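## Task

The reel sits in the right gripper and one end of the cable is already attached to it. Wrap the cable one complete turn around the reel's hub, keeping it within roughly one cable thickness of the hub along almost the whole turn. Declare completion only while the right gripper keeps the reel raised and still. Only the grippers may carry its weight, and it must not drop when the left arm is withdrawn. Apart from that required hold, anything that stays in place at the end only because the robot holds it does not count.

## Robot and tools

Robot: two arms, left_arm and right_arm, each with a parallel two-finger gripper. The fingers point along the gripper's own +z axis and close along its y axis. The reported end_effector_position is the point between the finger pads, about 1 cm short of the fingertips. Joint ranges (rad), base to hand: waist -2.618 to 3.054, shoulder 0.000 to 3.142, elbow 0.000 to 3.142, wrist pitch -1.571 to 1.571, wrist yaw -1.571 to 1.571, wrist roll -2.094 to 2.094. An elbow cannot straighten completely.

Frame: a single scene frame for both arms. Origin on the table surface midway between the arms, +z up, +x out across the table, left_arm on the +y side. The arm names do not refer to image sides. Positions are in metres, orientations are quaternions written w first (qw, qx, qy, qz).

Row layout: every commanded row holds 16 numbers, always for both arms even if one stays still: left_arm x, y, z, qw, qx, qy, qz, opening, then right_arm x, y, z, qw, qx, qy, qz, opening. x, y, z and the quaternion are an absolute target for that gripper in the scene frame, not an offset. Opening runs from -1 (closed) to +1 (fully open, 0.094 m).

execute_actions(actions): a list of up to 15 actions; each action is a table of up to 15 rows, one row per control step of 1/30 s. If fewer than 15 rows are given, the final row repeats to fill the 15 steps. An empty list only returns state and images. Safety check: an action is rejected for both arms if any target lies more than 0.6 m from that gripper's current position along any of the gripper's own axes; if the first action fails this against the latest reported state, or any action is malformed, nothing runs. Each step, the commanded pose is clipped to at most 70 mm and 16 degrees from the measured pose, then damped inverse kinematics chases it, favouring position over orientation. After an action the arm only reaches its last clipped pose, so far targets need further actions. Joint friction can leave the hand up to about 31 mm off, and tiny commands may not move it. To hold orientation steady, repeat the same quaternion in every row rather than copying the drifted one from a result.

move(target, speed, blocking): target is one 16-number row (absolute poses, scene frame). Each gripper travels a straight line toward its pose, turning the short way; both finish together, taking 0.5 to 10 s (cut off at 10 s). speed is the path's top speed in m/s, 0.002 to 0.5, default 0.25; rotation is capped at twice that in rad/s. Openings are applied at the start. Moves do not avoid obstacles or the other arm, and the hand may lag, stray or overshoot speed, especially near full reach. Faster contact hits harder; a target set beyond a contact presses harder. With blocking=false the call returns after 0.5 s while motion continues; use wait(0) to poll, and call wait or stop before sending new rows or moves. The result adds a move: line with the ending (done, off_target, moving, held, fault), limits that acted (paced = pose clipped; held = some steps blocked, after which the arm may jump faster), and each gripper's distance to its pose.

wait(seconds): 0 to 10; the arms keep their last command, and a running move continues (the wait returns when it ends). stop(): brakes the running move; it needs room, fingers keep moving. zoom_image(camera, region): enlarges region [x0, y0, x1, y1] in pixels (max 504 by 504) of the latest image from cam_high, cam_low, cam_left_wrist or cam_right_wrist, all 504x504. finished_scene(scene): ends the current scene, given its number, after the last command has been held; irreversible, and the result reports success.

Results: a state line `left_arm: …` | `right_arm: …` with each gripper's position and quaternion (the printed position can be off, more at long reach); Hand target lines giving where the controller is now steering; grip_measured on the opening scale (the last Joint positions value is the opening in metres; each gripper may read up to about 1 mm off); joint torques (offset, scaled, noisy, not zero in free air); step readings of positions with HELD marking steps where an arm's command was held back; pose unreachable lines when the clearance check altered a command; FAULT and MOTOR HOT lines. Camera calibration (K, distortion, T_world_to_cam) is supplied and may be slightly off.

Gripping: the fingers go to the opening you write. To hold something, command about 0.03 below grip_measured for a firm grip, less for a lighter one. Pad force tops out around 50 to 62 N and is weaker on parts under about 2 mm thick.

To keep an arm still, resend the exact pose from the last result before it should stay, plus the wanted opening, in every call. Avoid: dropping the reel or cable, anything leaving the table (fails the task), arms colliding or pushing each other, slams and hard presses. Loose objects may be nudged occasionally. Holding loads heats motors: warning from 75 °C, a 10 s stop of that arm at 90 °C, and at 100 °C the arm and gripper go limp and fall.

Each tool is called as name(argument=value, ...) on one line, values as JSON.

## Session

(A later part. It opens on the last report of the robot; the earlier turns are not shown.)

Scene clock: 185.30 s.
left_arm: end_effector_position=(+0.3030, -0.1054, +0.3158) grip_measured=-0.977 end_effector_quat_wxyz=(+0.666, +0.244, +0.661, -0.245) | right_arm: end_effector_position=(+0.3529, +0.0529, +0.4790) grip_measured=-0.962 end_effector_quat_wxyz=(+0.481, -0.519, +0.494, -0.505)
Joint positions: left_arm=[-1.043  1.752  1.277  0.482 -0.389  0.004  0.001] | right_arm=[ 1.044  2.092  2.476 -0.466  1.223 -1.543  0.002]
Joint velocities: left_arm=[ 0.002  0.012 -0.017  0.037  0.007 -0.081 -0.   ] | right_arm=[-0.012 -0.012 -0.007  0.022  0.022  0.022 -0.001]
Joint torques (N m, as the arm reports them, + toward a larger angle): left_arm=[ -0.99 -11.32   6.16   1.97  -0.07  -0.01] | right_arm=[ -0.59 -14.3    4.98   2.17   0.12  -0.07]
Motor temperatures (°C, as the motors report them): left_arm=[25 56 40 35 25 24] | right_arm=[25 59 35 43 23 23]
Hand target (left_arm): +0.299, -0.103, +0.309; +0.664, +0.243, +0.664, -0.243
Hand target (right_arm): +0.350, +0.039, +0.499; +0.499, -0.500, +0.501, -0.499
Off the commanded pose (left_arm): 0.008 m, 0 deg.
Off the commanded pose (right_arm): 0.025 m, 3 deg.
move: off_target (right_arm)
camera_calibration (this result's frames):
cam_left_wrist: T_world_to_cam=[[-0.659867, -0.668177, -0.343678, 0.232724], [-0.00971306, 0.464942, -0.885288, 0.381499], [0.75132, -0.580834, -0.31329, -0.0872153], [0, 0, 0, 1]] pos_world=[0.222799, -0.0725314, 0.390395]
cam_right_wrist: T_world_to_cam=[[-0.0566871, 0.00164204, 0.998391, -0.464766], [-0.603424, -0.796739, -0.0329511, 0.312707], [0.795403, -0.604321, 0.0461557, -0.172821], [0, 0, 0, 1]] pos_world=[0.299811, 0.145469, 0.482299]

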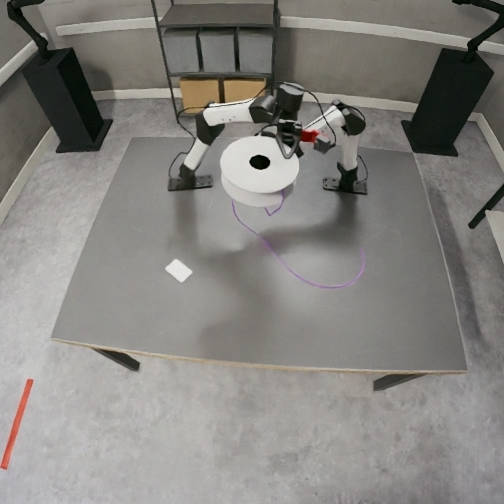

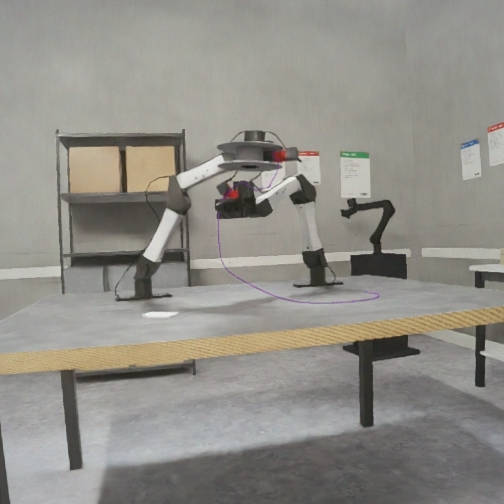

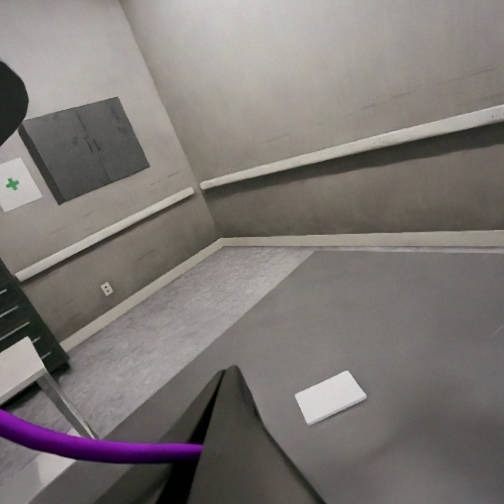

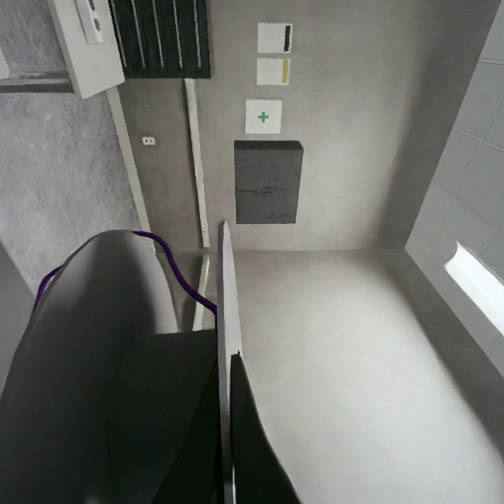

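move(target=[0.50,-0.14,0.30, 0.664,0.243,0.664,-0.243, -1, 0.35,0.04,0.5, 0.5,-0.5,0.5,-0.5, -1], speed=0.12)

move(target=[0.59,-0.03,0.31, 0.664,0.243,0.664,-0.243, -1, 0.35,0.04,0.5, 0.5,-0.5,0.5,-0.5, -1], speed=0.12)

move(target=[0.59,-0.04,0.41, 0.653,0.271,0.271,-0.653, -1, 0.35,0.04,0.5, 0.5,-0.5,0.5,-0.5, -1], speed=0.08)

move(target=[0.51,-0.15,0.41, 0.653,0.271,0.271,-0.653, -1, 0.35,0.04,0.5, 0.5,-0.5,0.5,-0.5, -1], speed=0.08)

move(target=[0.42,-0.18,0.42, 0.653,0.271,0.271,-0.653, -1, 0.35,0.04,0.5, 0.5,-0.5,0.5,-0.5, -1], speed=0.08)

Scene clock: 197.00 s.
left_arm: end_effector_position=(+0.4964, -0.1332, +0.3091) grip_measured=-0.977 end_effector_quat_wxyz=(+0.673, +0.238, +0.657, -0.243) | right_arm: end_effector_position=(+0.3529, +0.0529, +0.4791) grip_measured=-0.962 end_effector_quat_wxyz=(+0.481, -0.519, +0.494, -0.505)
Joint positions: left_arm=[-0.739  2.316  2.058  0.282 -0.099  0.004  0.001] | right_arm=[ 1.044  2.092  2.476 -0.465  1.223 -1.543  0.002]
Joint velocities: left_arm=[-0.007 -0.007  0.037 -0.037 -0.022  0.051  0.001] | right_arm=[-0.007 -0.012  0.012 -0.022 -0.022 -0.007  0.   ]
Joint torques (N m, as the arm reports them, + toward a larger angle): left_arm=[ -0.28 -14.17  10.02   1.71   0.15   0.01] | right_arm=[ -0.61 -14.29   5.     2.13   0.11  -0.07]
Motor temperatures (°C, as the motors report them): left_arm=[24 54 40 36 25 24] | right_arm=[25 60 35 44 23 23]
Hand target (left_arm): +0.500, -0.136, +0.301; +0.665, +0.243, +0.663, -0.243
Hand target (right_arm): +0.350, +0.039, +0.499; +0.499, -0.500, +0.501, -0.499
Off the commanded pose (left_arm): 0.012 m, 1 deg.
Off the commanded pose (right_arm): 0.025 m, 3 deg.
move: off_target (left_arm, right_arm)
camera_calibration (this result's frames):
cam_left_wrist: T_world_to_cam=[[-0.646006, -0.680948, -0.344943, 0.33128], [-0.00338227, 0.45444, -0.890771, 0.387507], [0.763325, -0.574277, -0.295874, -0.2613], [0, 0, 0, 1]] pos_world=[0.414776, -0.100572, 0.382141]
cam_right_wrist: T_world_to_cam=[[-0.0569456, 0.00092554, 0.998377, -0.464731], [-0.603416, -0.796715, -0.0336791, 0.313062], [0.795391, -0.604354, 0.0459279, -0.172708], [0, 0, 0, 1]] pos_world=[0.299813, 0.145475, 0.482452]

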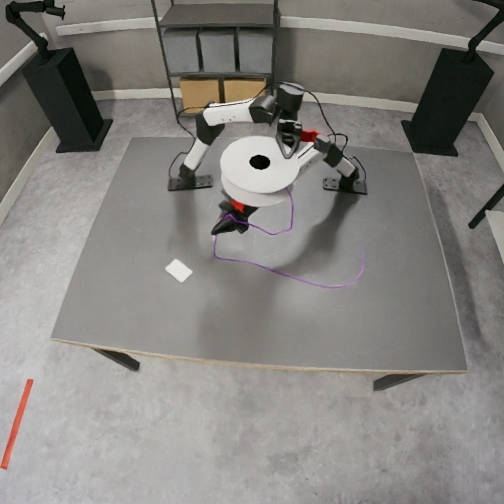

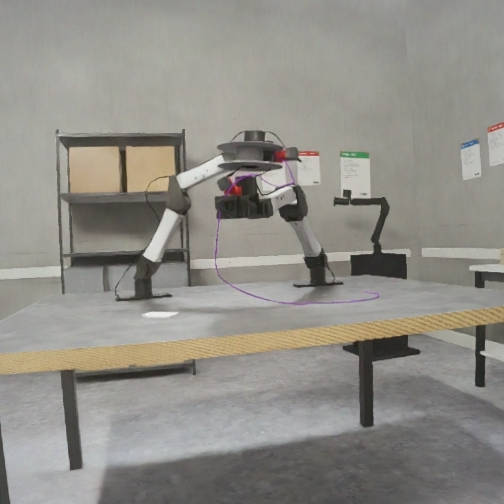

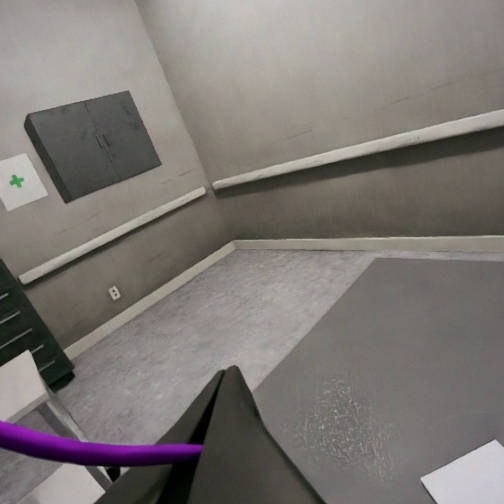

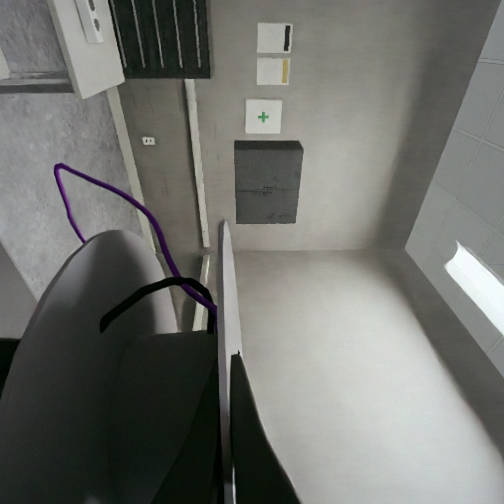

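Scene clock: 198.80 s.
left_arm: end_effector_position=(+0.5861, -0.0244, +0.3164) grip_measured=-0.977 end_effector_quat_wxyz=(+0.672, +0.239, +0.659, -0.239) | right_arm: end_effector_position=(+0.3529, +0.0529, +0.4791) grip_measured=-0.962 end_effector_quat_wxyz=(+0.481, -0.519, +0.494, -0.505)
Joint positions: left_arm=[-0.472  2.339  2.133  0.223  0.164  0.004  0.001] | right_arm=[ 1.044  2.092  2.476 -0.465  1.223 -1.543  0.002]
Joint velocities: left_arm=[-0.017 -0.007  0.027 -0.037 -0.022 -0.095  0.001] | right_arm=[ 0.002 -0.002  0.007 -0.022 -0.051 -0.022  0.001]
Joint torques (N m, as the arm reports them, + toward a larger angle): left_arm=[ -0.58 -14.35  10.12   1.73   0.18   0.01] | right_arm=[ -0.61 -14.33   4.97   2.16   0.12  -0.06]
Motor temperatures (°C, as the motors report them): left_arm=[24 55 40 36 25 24] | right_arm=[25 60 35 44 23 23]
Hand target (left_arm): +0.588, -0.028, +0.310; +0.664, +0.243, +0.664, -0.243
Hand target (right_arm): +0.350, +0.039, +0.499; +0.499, -0.500, +0.501, -0.499
Off the commanded pose (left_arm): 0.009 m, 1 deg.
Off the commanded pose (right_arm): 0.025 m, 3 deg.
move: off_target (right_arm)
camera_calibration (this result's frames):
cam_left_wrist: T_world_to_cam=[[-0.643809, -0.68073, -0.349452, 0.465944], [-0.00711725, 0.461996, -0.886853, 0.346024], [0.765153, -0.568477, -0.302282, -0.263969], [0, 0, 0, 1]] pos_world=[0.504419, 0.00725994, 0.389904]
cam_right_wrist: T_world_to_cam=[[-0.0569456, 0.00092554, 0.998377, -0.464731], [-0.603416, -0.796715, -0.0336791, 0.313062], [0.795391, -0.604354, 0.0459279, -0.172708], [0, 0, 0, 1]] pos_world=[0.299813, 0.145475, 0.482452]

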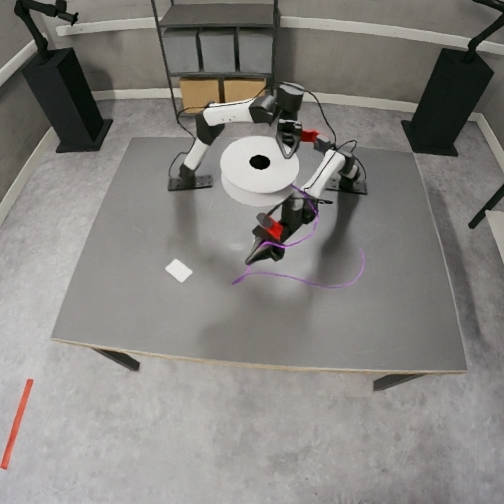

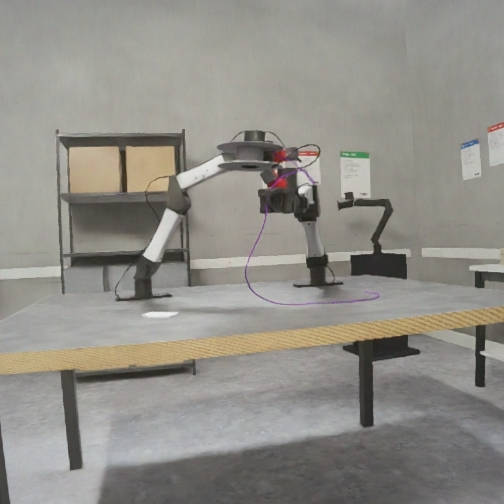

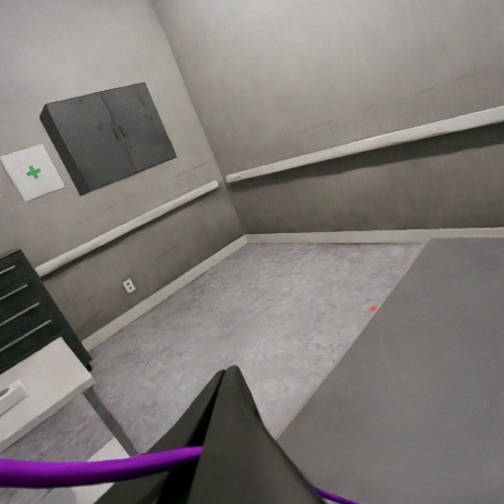

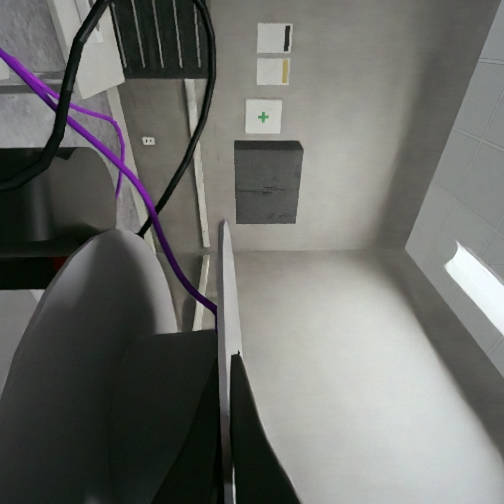

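Scene clock: 206.53 s.
left_arm: end_effector_position=(+0.5904, -0.0350, +0.3969) grip_measured=-0.977 end_effector_quat_wxyz=(+0.690, +0.147, +0.474, -0.527) | right_arm: end_effector_position=(+0.3529, +0.0530, +0.4791) grip_measured=-0.962 end_effector_quat_wxyz=(+0.481, -0.519, +0.494, -0.505)
Joint positions: left_arm=[-0.426  2.816  2.86   0.542  0.403 -0.606  0.001] | right_arm=[ 1.044  2.092  2.476 -0.465  1.222 -1.543  0.002]
Joint velocities: left_arm=[ 0.007  0.007  0.002  0.007  0.022  0.007 -0.   ] | right_arm=[ 0.002 -0.012 -0.002 -0.022 -0.081 -0.007  0.001]
Joint torques (N m, as the arm reports them, + toward a larger angle): left_arm=[ -1.3  -18.52   9.4    1.26  -0.17  -0.02] | right_arm=[ -0.61 -14.31   4.97   2.17   0.12  -0.08]
Motor temperatures (°C, as the motors report them): left_arm=[24 57 41 36 25 24] | right_arm=[25 60 35 44 23 23]
Hand target (left_arm): +0.585, -0.037, +0.408; +0.690, +0.141, +0.470, -0.532
Hand target (right_arm): +0.350, +0.039, +0.499; +0.499, -0.500, +0.501, -0.499
Off the commanded pose (left_arm): 0.014 m, 31 deg; orientation clipped at the last step of the last action.
Off the commanded pose (right_arm): 0.025 m, 3 deg.
elbow stopped short (left arm): the move would have taken joint 3 (elbow) straighter than the controller allows; a more bent joint 3 avoids this.
move: off_target (left_arm, right_arm); limits=paced
camera_calibration (this result's frames):
cam_left_wrist: T_world_to_cam=[[-0.848292, -0.528422, -0.0342077, 0.490552], [0.139387, -0.160506, -0.977143, 0.349838], [0.510854, -0.833671, 0.209811, -0.311359], [0, 0, 0, 1]] pos_world=[0.526428, 0.0557987, 0.423949]
cam_right_wrist: T_world_to_cam=[[-0.056917, 0.000893433, 0.998379, -0.464735], [-0.603114, -0.796944, -0.03367, 0.313015], [0.795622, -0.604052, 0.0458985, -0.172752], [0, 0, 0, 1]] pos_world=[0.299778, 0.14552, 0.48245]

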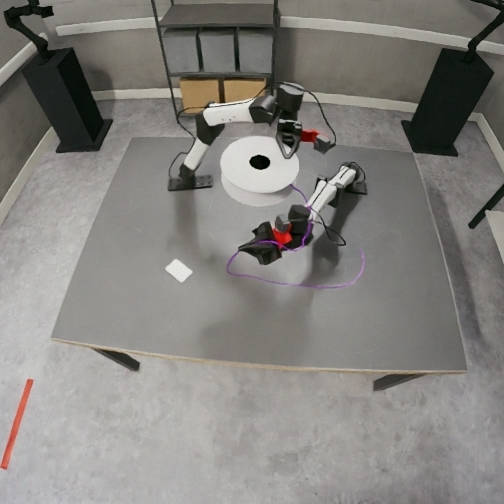

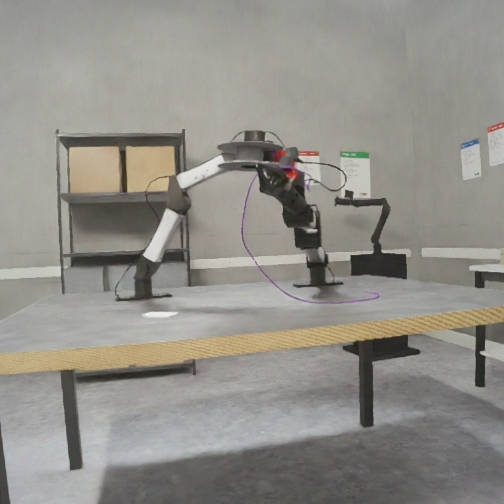

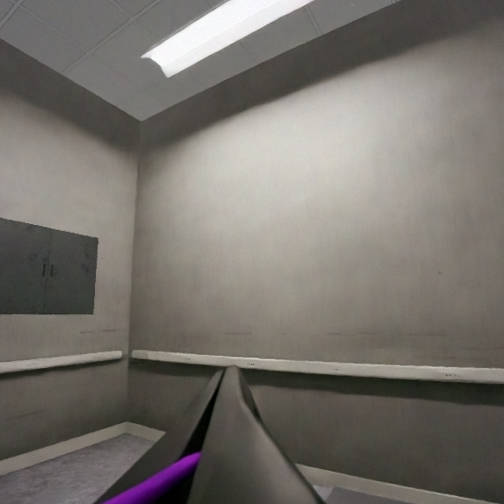

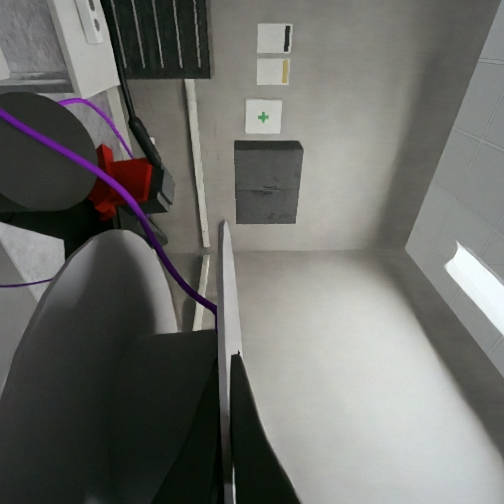

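Scene clock: 210.30 s.
left_arm: end_effector_position=(+0.5494, -0.1130, +0.3899) grip_measured=-0.977 end_effector_quat_wxyz=(+0.657, +0.096, +0.496, -0.560) | right_arm: end_effector_position=(+0.3500, +0.0343, +0.4725) grip_measured=-0.962 end_effector_quat_wxyz=(+0.432, -0.512, +0.506, -0.544)
Joint positions: left_arm=[-0.591  2.816  2.86   0.482  0.221 -0.641  0.001] | right_arm=[ 1.048  2.092  2.476 -0.536  1.334 -1.543  0.002]
Joint velocities: left_arm=[-0.002  0.007 -0.012 -0.051 -0.066 -0.022  0.   ] | right_arm=[-0.002 -0.012  0.007 -0.007  0.081 -0.022 -0.001]
Joint torques (N m, as the arm reports them, + toward a larger angle): left_arm=[ -6.   -18.38   9.5    1.71   0.43   0.75] | right_arm=[ -0.49 -14.02   6.4    2.32  -0.93   0.18]
Motor temperatures (°C, as the motors report them): left_arm=[25 58 41 36 25 24] | right_arm=[25 60 35 44 23 23]
Hand target (left_arm): +0.507, -0.145, +0.408; +0.660, +0.143, +0.463, -0.574
Hand target (right_arm): +0.347, +0.037, +0.499; -0.495, +0.502, -0.504, +0.499
Off the commanded pose (left_arm): 0.058 m, 34 deg; orientation clipped at the last step of the last action.
Off the commanded pose (right_arm): 0.028 m, 9 deg.
elbow stopped short (left arm): the move would have taken joint 3 (elbow) straighter than the controller allows; a more bent joint 3 avoids this.
move: off_target (left_arm, right_arm); limits=paced
camera_calibration (this result's frames):
cam_left_wrist: T_world_to_cam=[[-0.857821, -0.502511, 0.107822, 0.36713], [0.0116361, -0.228728, -0.973421, 0.3973], [0.513817, -0.833766, 0.202055, -0.35261], [0, 0, 0, 1]] pos_world=[0.491485, -0.018634, 0.418402]
cam_right_wrist: T_world_to_cam=[[-0.0410718, 0.077145, 0.996174, -0.465451], [-0.684737, -0.728246, 0.0281649, 0.293119], [0.727632, -0.68096, 0.0827344, -0.172362], [0, 0, 0, 1]] pos_world=[0.307009, 0.131999, 0.469674]

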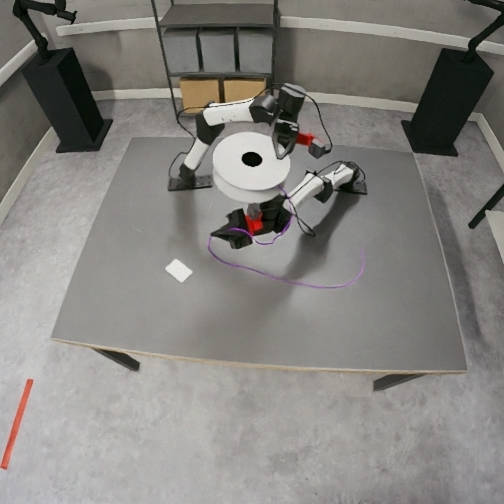

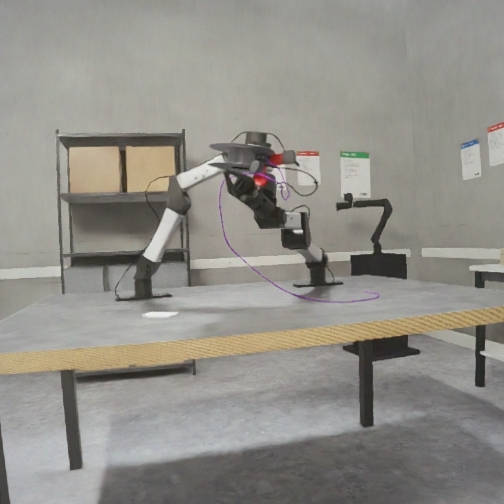

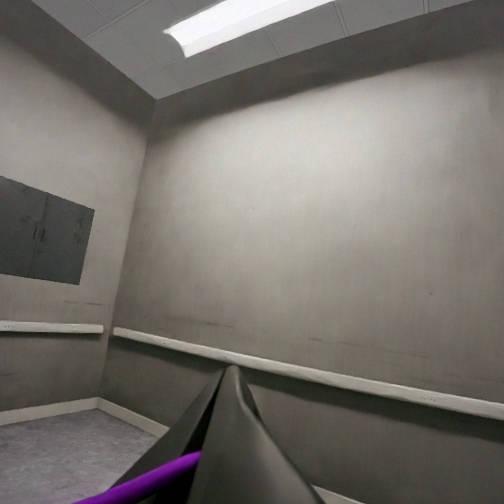

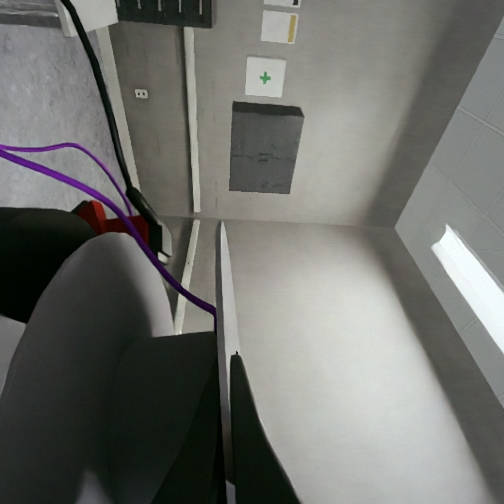

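Scene clock: 214.30 s.
left_arm: end_effector_position=(+0.5274, -0.1376, +0.3914) grip_measured=-0.977 end_effector_quat_wxyz=(+0.639, +0.086, +0.490, -0.586) | right_arm: end_effector_position=(+0.3388, +0.0240, +0.4703) grip_measured=-0.962 end_effector_quat_wxyz=(+0.403, -0.511, +0.506, -0.566)
Joint positions: left_arm=[-0.644  2.821  2.86   0.501  0.188 -0.68   0.001] | right_arm=[ 1.069  2.083  2.476 -0.614  1.408 -1.524  0.002]
Joint velocities: left_arm=[-0.007  0.002 -0.002 -0.022 -0.081 -0.022  0.001] | right_arm=[-0.007 -0.022 -0.022 -0.037  0.037  0.037  0.001]
Joint torques (N m, as the arm reports them, + toward a larger angle): left_arm=[ -8.34 -18.52   9.46   2.15   0.7    1.13] | right_arm=[ -1.67 -12.6    8.59   2.39  -1.54   0.34]
Motor temperatures (°C, as the motors report them): left_arm=[25 60 41 37 25 24] | right_arm=[25 60 36 44 24 23]
Hand target (left_arm): +0.460, -0.176, +0.421; +0.652, +0.156, +0.426, -0.608
Hand target (right_arm): +0.343, +0.034, +0.499; -0.490, +0.502, -0.509, +0.498
Off the commanded pose (left_arm): 0.119 m, 34 deg; position and orientation clipped at the last step of the last action.
Off the commanded pose (right_arm): 0.035 m, 14 deg.
elbow stopped short (left arm): the move would have taken joint 3 (elbow) straighter than the controller allows; a more bent joint 3 avoids this.
move: off_target (left_arm, right_arm); limits=paced
camera_calibration (this result's frames):
cam_left_wrist: T_world_to_cam=[[-0.875793, -0.458265, 0.151594, 0.334175], [-0.0251915, -0.27024, -0.962463, 0.402787], [0.48203, -0.846737, 0.22513, -0.356141], [0, 0, 0, 1]] pos_world=[0.474485, -0.0395678, 0.417186]
cam_right_wrist: T_world_to_cam=[[-0.0285602, 0.129813, 0.991127, -0.466076], [-0.721318, -0.689111, 0.069471, 0.270094], [0.692015, -0.712934, 0.113318, -0.172659], [0, 0, 0, 1]] pos_world=[0.300995, 0.123533, 0.462742]

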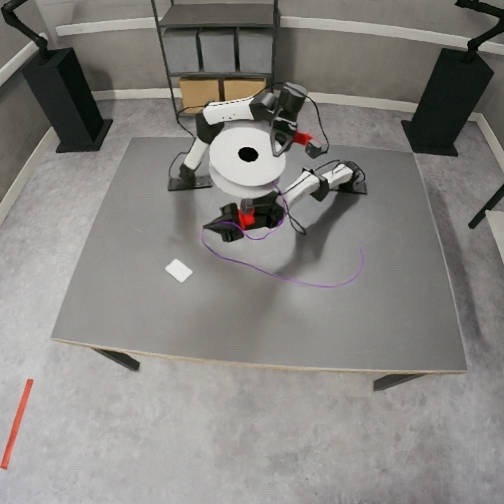

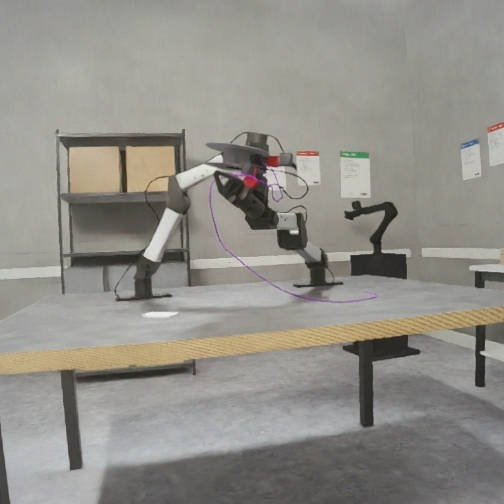

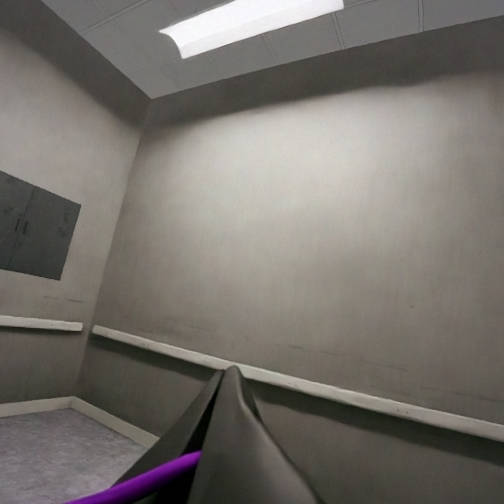

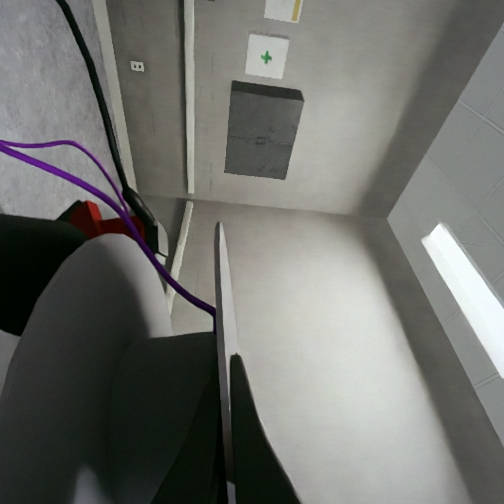

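move(target=[0.58,-0.06,0.30, 0.664,0.243,0.664,-0.243, 1, 0.35,0.04,0.5, 0.5,-0.5,0.5,-0.5, -1], speed=0.1)

move(target=[0.45,0.25,0.22, 0.5,0.5,0.5,-0.5, 1, 0.36,-0.08,0.47, 0.707,0,0.707,0, -1], speed=0.15)

Scene clock: 226.07 s.
left_arm: end_effector_position=(+0.5766, -0.0682, +0.3175) grip_measured=+1.000 end_effector_quat_wxyz=(+0.676, +0.241, +0.646, -0.262) | right_arm: end_effector_position=(+0.3483, +0.0518, +0.4841) grip_measured=-0.962 end_effector_quat_wxyz=(+0.486, -0.517, +0.494, -0.503)
Joint positions: left_arm=[-0.539  2.433  2.272  0.211  0.134 -0.02   0.094] | right_arm=[ 1.052  2.083  2.476 -0.46   1.227 -1.548  0.002]
Joint velocities: left_arm=[-0.002 -0.007  0.022 -0.095 -0.007  0.037  0.   ] | right_arm=[-0.007 -0.002 -0.007  0.081 -0.066 -0.051 -0.001]
Joint torques (N m, as the arm reports them, + toward a larger angle): left_arm=[  0.19 -17.43   6.19   1.72  -0.07   0.17] | right_arm=[ -1.21 -13.61   4.71   2.15   0.09  -0.07]
Motor temperatures (°C, as the motors report them): left_arm=[26 64 42 37 25 25] | right_arm=[25 60 36 45 24 23]
Hand target (left_arm): +0.581, -0.061, +0.301; +0.663, +0.242, +0.665, -0.247
Hand target (right_arm): +0.350, +0.039, +0.500; +0.499, -0.500, +0.501, -0.500
Off the commanded pose (left_arm): 0.020 m, 3 deg.
Off the commanded pose (right_arm): 0.020 m, 3 deg.
move: off_target (left_arm, right_arm)
camera_calibration (this result's frames):
cam_left_wrist: T_world_to_cam=[[-0.665107, -0.66852, -0.332736, 0.438272], [0.0199413, 0.42952, -0.902837, 0.354385], [0.746481, -0.607119, -0.272346, -0.282684], [0, 0, 0, 1]] pos_world=[0.49545, -0.0308445, 0.388793]
cam_right_wrist: T_world_to_cam=[[-0.0619588, -0.00795617, 0.998047, -0.467595], [-0.599467, -0.799212, -0.0435861, 0.31311], [0.797997, -0.600997, 0.0447487, -0.170399], [0, 0, 0, 1]] pos_world=[0.294705, 0.144111, 0.487954]

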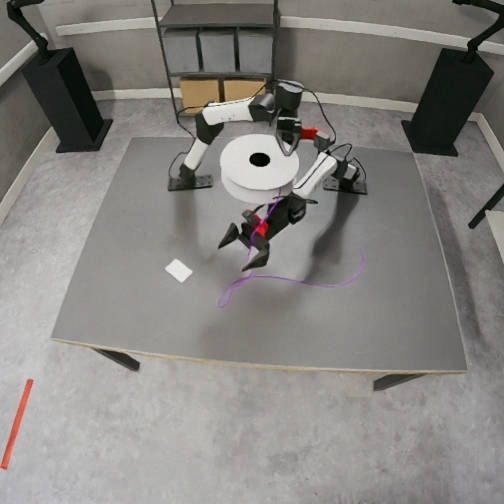

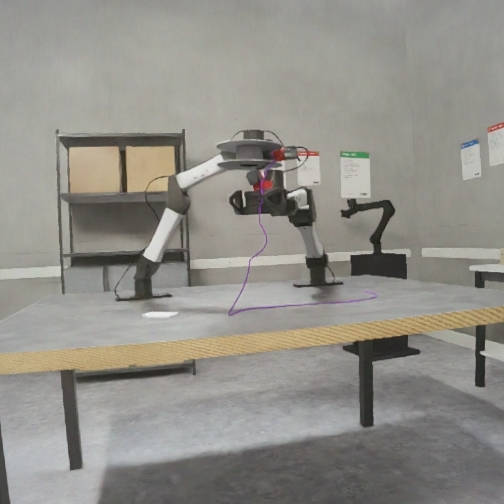

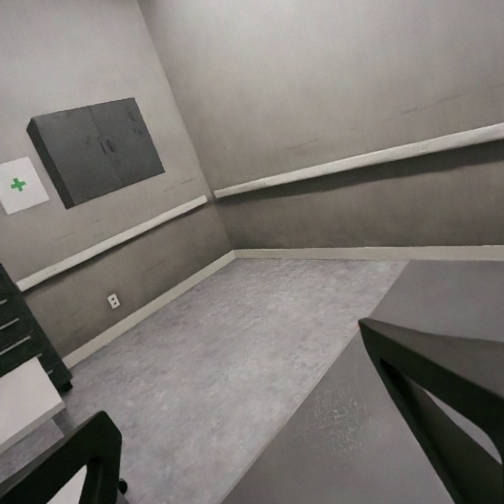

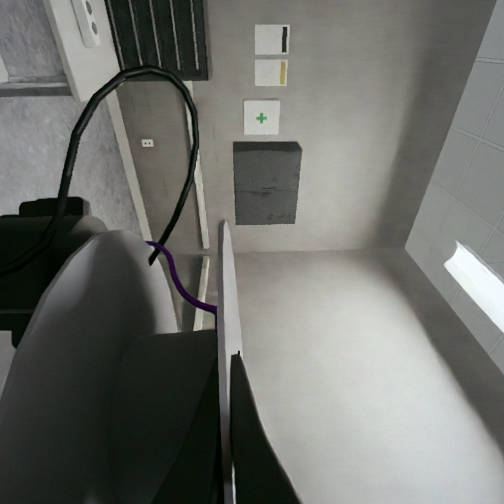

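Scene clock: 231.90 s.
left_arm: end_effector_position=(+0.4527, +0.2472, +0.2221) grip_measured=+1.000 end_effector_quat_wxyz=(+0.536, +0.462, +0.535, -0.462) | right_arm: end_effector_position=(+0.3641, -0.0666, +0.4487) grip_measured=-0.964 end_effector_quat_wxyz=(+0.689, -0.038, +0.723, -0.031)
Joint positions: left_arm=[0.207 2.057 1.305 0.736 1.577 0.017 0.094] | right_arm=[ 0.884  1.549  1.66  -0.21   1.056 -0.011  0.002]
Joint velocities: left_arm=[-0.007 -0.022  0.007 -0.051  0.007  0.11   0.   ] | right_arm=[-0.002 -0.017  0.012  0.051 -0.007 -0.037 -0.001]
Joint torques (N m, as the arm reports them, + toward a larger angle): left_arm=[ -0.01 -12.95   5.     1.32   0.17   0.14] | right_arm=[-1.19 -9.82  5.95  2.37  0.13  0.19]
Motor temperatures (°C, as the motors report them): left_arm=[25 64 41 37 25 24] | right_arm=[25 59 36 45 24 23]
Hand target (left_arm): +0.447, +0.249, +0.218; +0.535, +0.463, +0.534, -0.463
Hand target (right_arm): +0.361, -0.080, +0.470; +0.706, -0.000, +0.708, -0.001
Off the commanded pose (left_arm): 0.004 m, 8 deg.
Off the commanded pose (right_arm): 0.026 m, 6 deg.
joint sent to its limit (left arm) — the command would take joint 5 (wrist yaw) past its upper limit, so that joint was sent only as far as its limit.
move: off_target (left_arm, right_arm)
camera_calibration (this result's frames):
cam_left_wrist: T_world_to_cam=[[-0.936919, -0.0682212, -0.342825, 0.51182], [0.296945, 0.362081, -0.883584, 0.022306], [0.18441, -0.929647, -0.318982, 0.31982], [0, 0, 0, 1]] pos_world=[0.413932, 0.32416, 0.297191]
cam_right_wrist: T_world_to_cam=[[-0.0755379, -0.995699, 0.0536375, -0.0693087], [-0.640877, 0.00726916, -0.767609, 0.62004], [0.763918, -0.0923586, -0.63867, 0.100292], [0, 0, 0, 1]] pos_world=[0.315519, -0.0642549, 0.54372]

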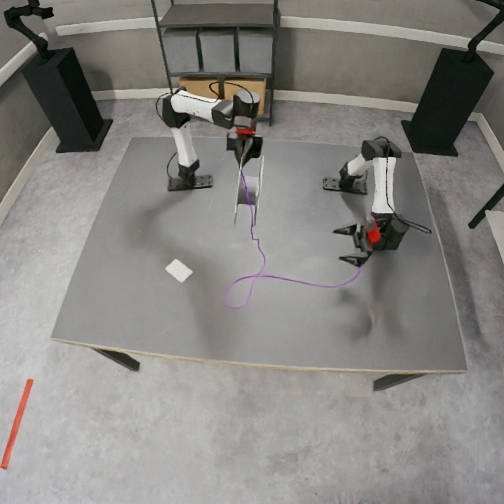

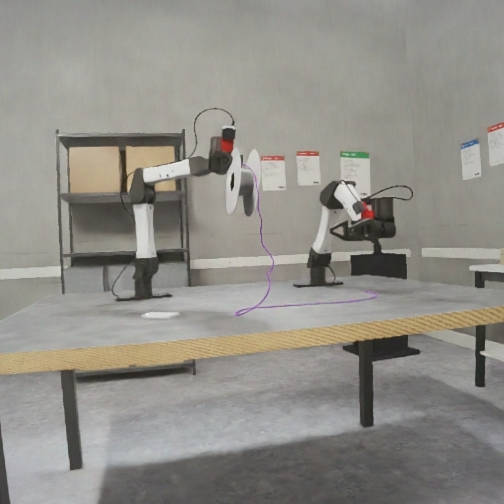

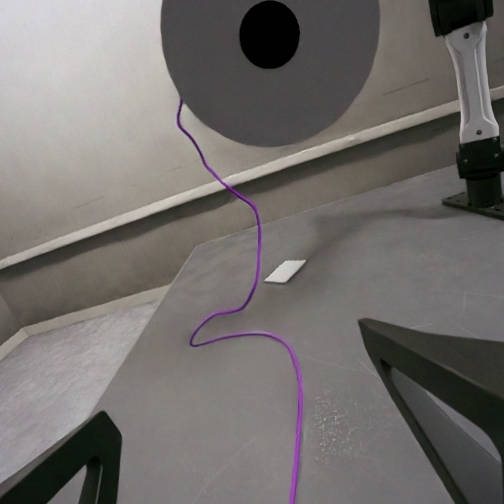

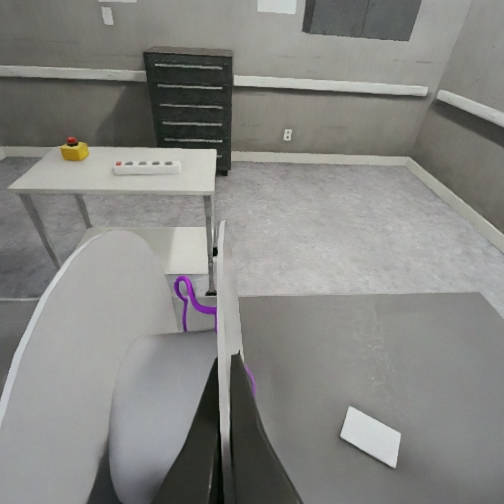

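move(target=[0.47,0.07,0.15, 0.5,0.5,0.5,-0.5, 1, 0.36,-0.08,0.47, 0.707,0,0.707,0, -1], speed=0.15)

Scene clock: 236.33 s.
left_arm: end_effector_position=(+0.4674, +0.0709, +0.1507) grip_measured=+1.000 end_effector_quat_wxyz=(+0.495, +0.502, +0.499, -0.504) | right_arm: end_effector_position=(+0.3641, -0.0666, +0.4477) grip_measured=-0.964 end_effector_quat_wxyz=(+0.688, -0.037, +0.724, -0.030)
Joint positions: left_arm=[-0.17   2.36   1.495  0.855  1.359  0.004  0.094] | right_arm=[ 0.884  1.549  1.66  -0.216  1.056 -0.004  0.002]
Joint velocities: left_arm=[ 0.007  0.002  0.022 -0.022  0.007 -0.11   0.   ] | right_arm=[-0.007  0.002 -0.007 -0.051 -0.037 -0.051 -0.001]
Joint torques (N m, as the arm reports them, + toward a larger angle): left_arm=[ -0.46 -12.85   8.45   1.48  -0.05  -0.05] | right_arm=[ -0.87 -10.16   5.85   2.37   0.16   0.18]
Motor temperatures (°C, as the motors report them): left_arm=[25 63 41 37 25 24] | right_arm=[25 58 36 46 24 23]
Hand target (left_arm): +0.473, +0.070, +0.150; +0.500, +0.499, +0.500, -0.500
Hand target (right_arm): +0.360, -0.081, +0.469; +0.705, +0.000, +0.709, -0.000
Off the commanded pose (left_arm): 0.003 m, 1 deg.
Off the commanded pose (right_arm): 0.026 m, 6 deg.
move: off_target (right_arm)
camera_calibration (this result's frames):
cam_left_wrist: T_world_to_cam=[[-0.938429, 0.0814889, -0.335724, 0.478042], [0.34391, 0.312662, -0.88542, 0.000454079], [0.0328162, -0.946363, -0.321436, 0.202917], [0, 0, 0, 1]] pos_world=[0.441793, 0.152936, 0.226117]
cam_right_wrist: T_world_to_cam=[[-0.0753902, -0.995837, 0.0512313, -0.0682296], [-0.643067, 0.00928899, -0.765754, 0.619356], [0.76209, -0.0906754, -0.64109, 0.101539], [0, 0, 0, 1]] pos_world=[0.315762, -0.0644916, 0.542865]

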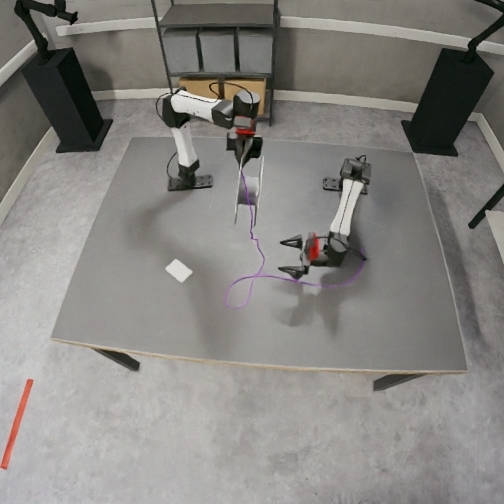

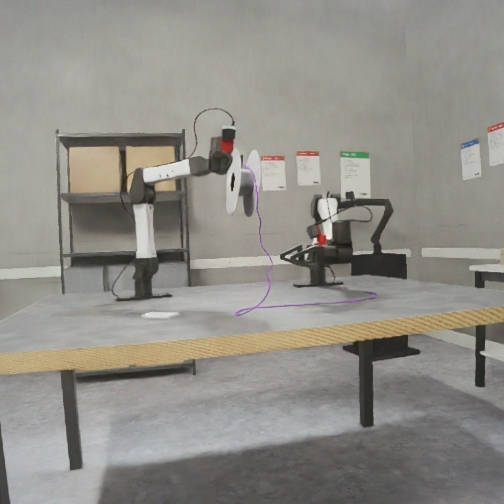

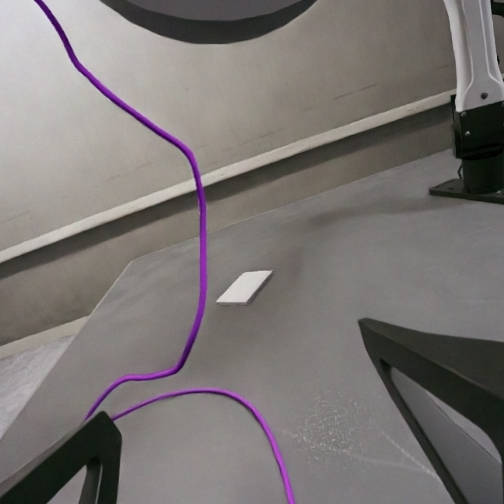

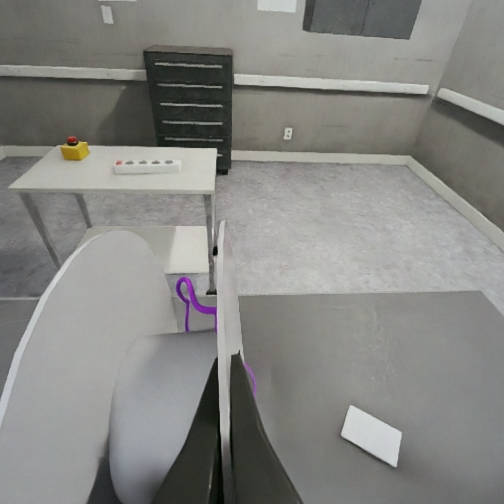

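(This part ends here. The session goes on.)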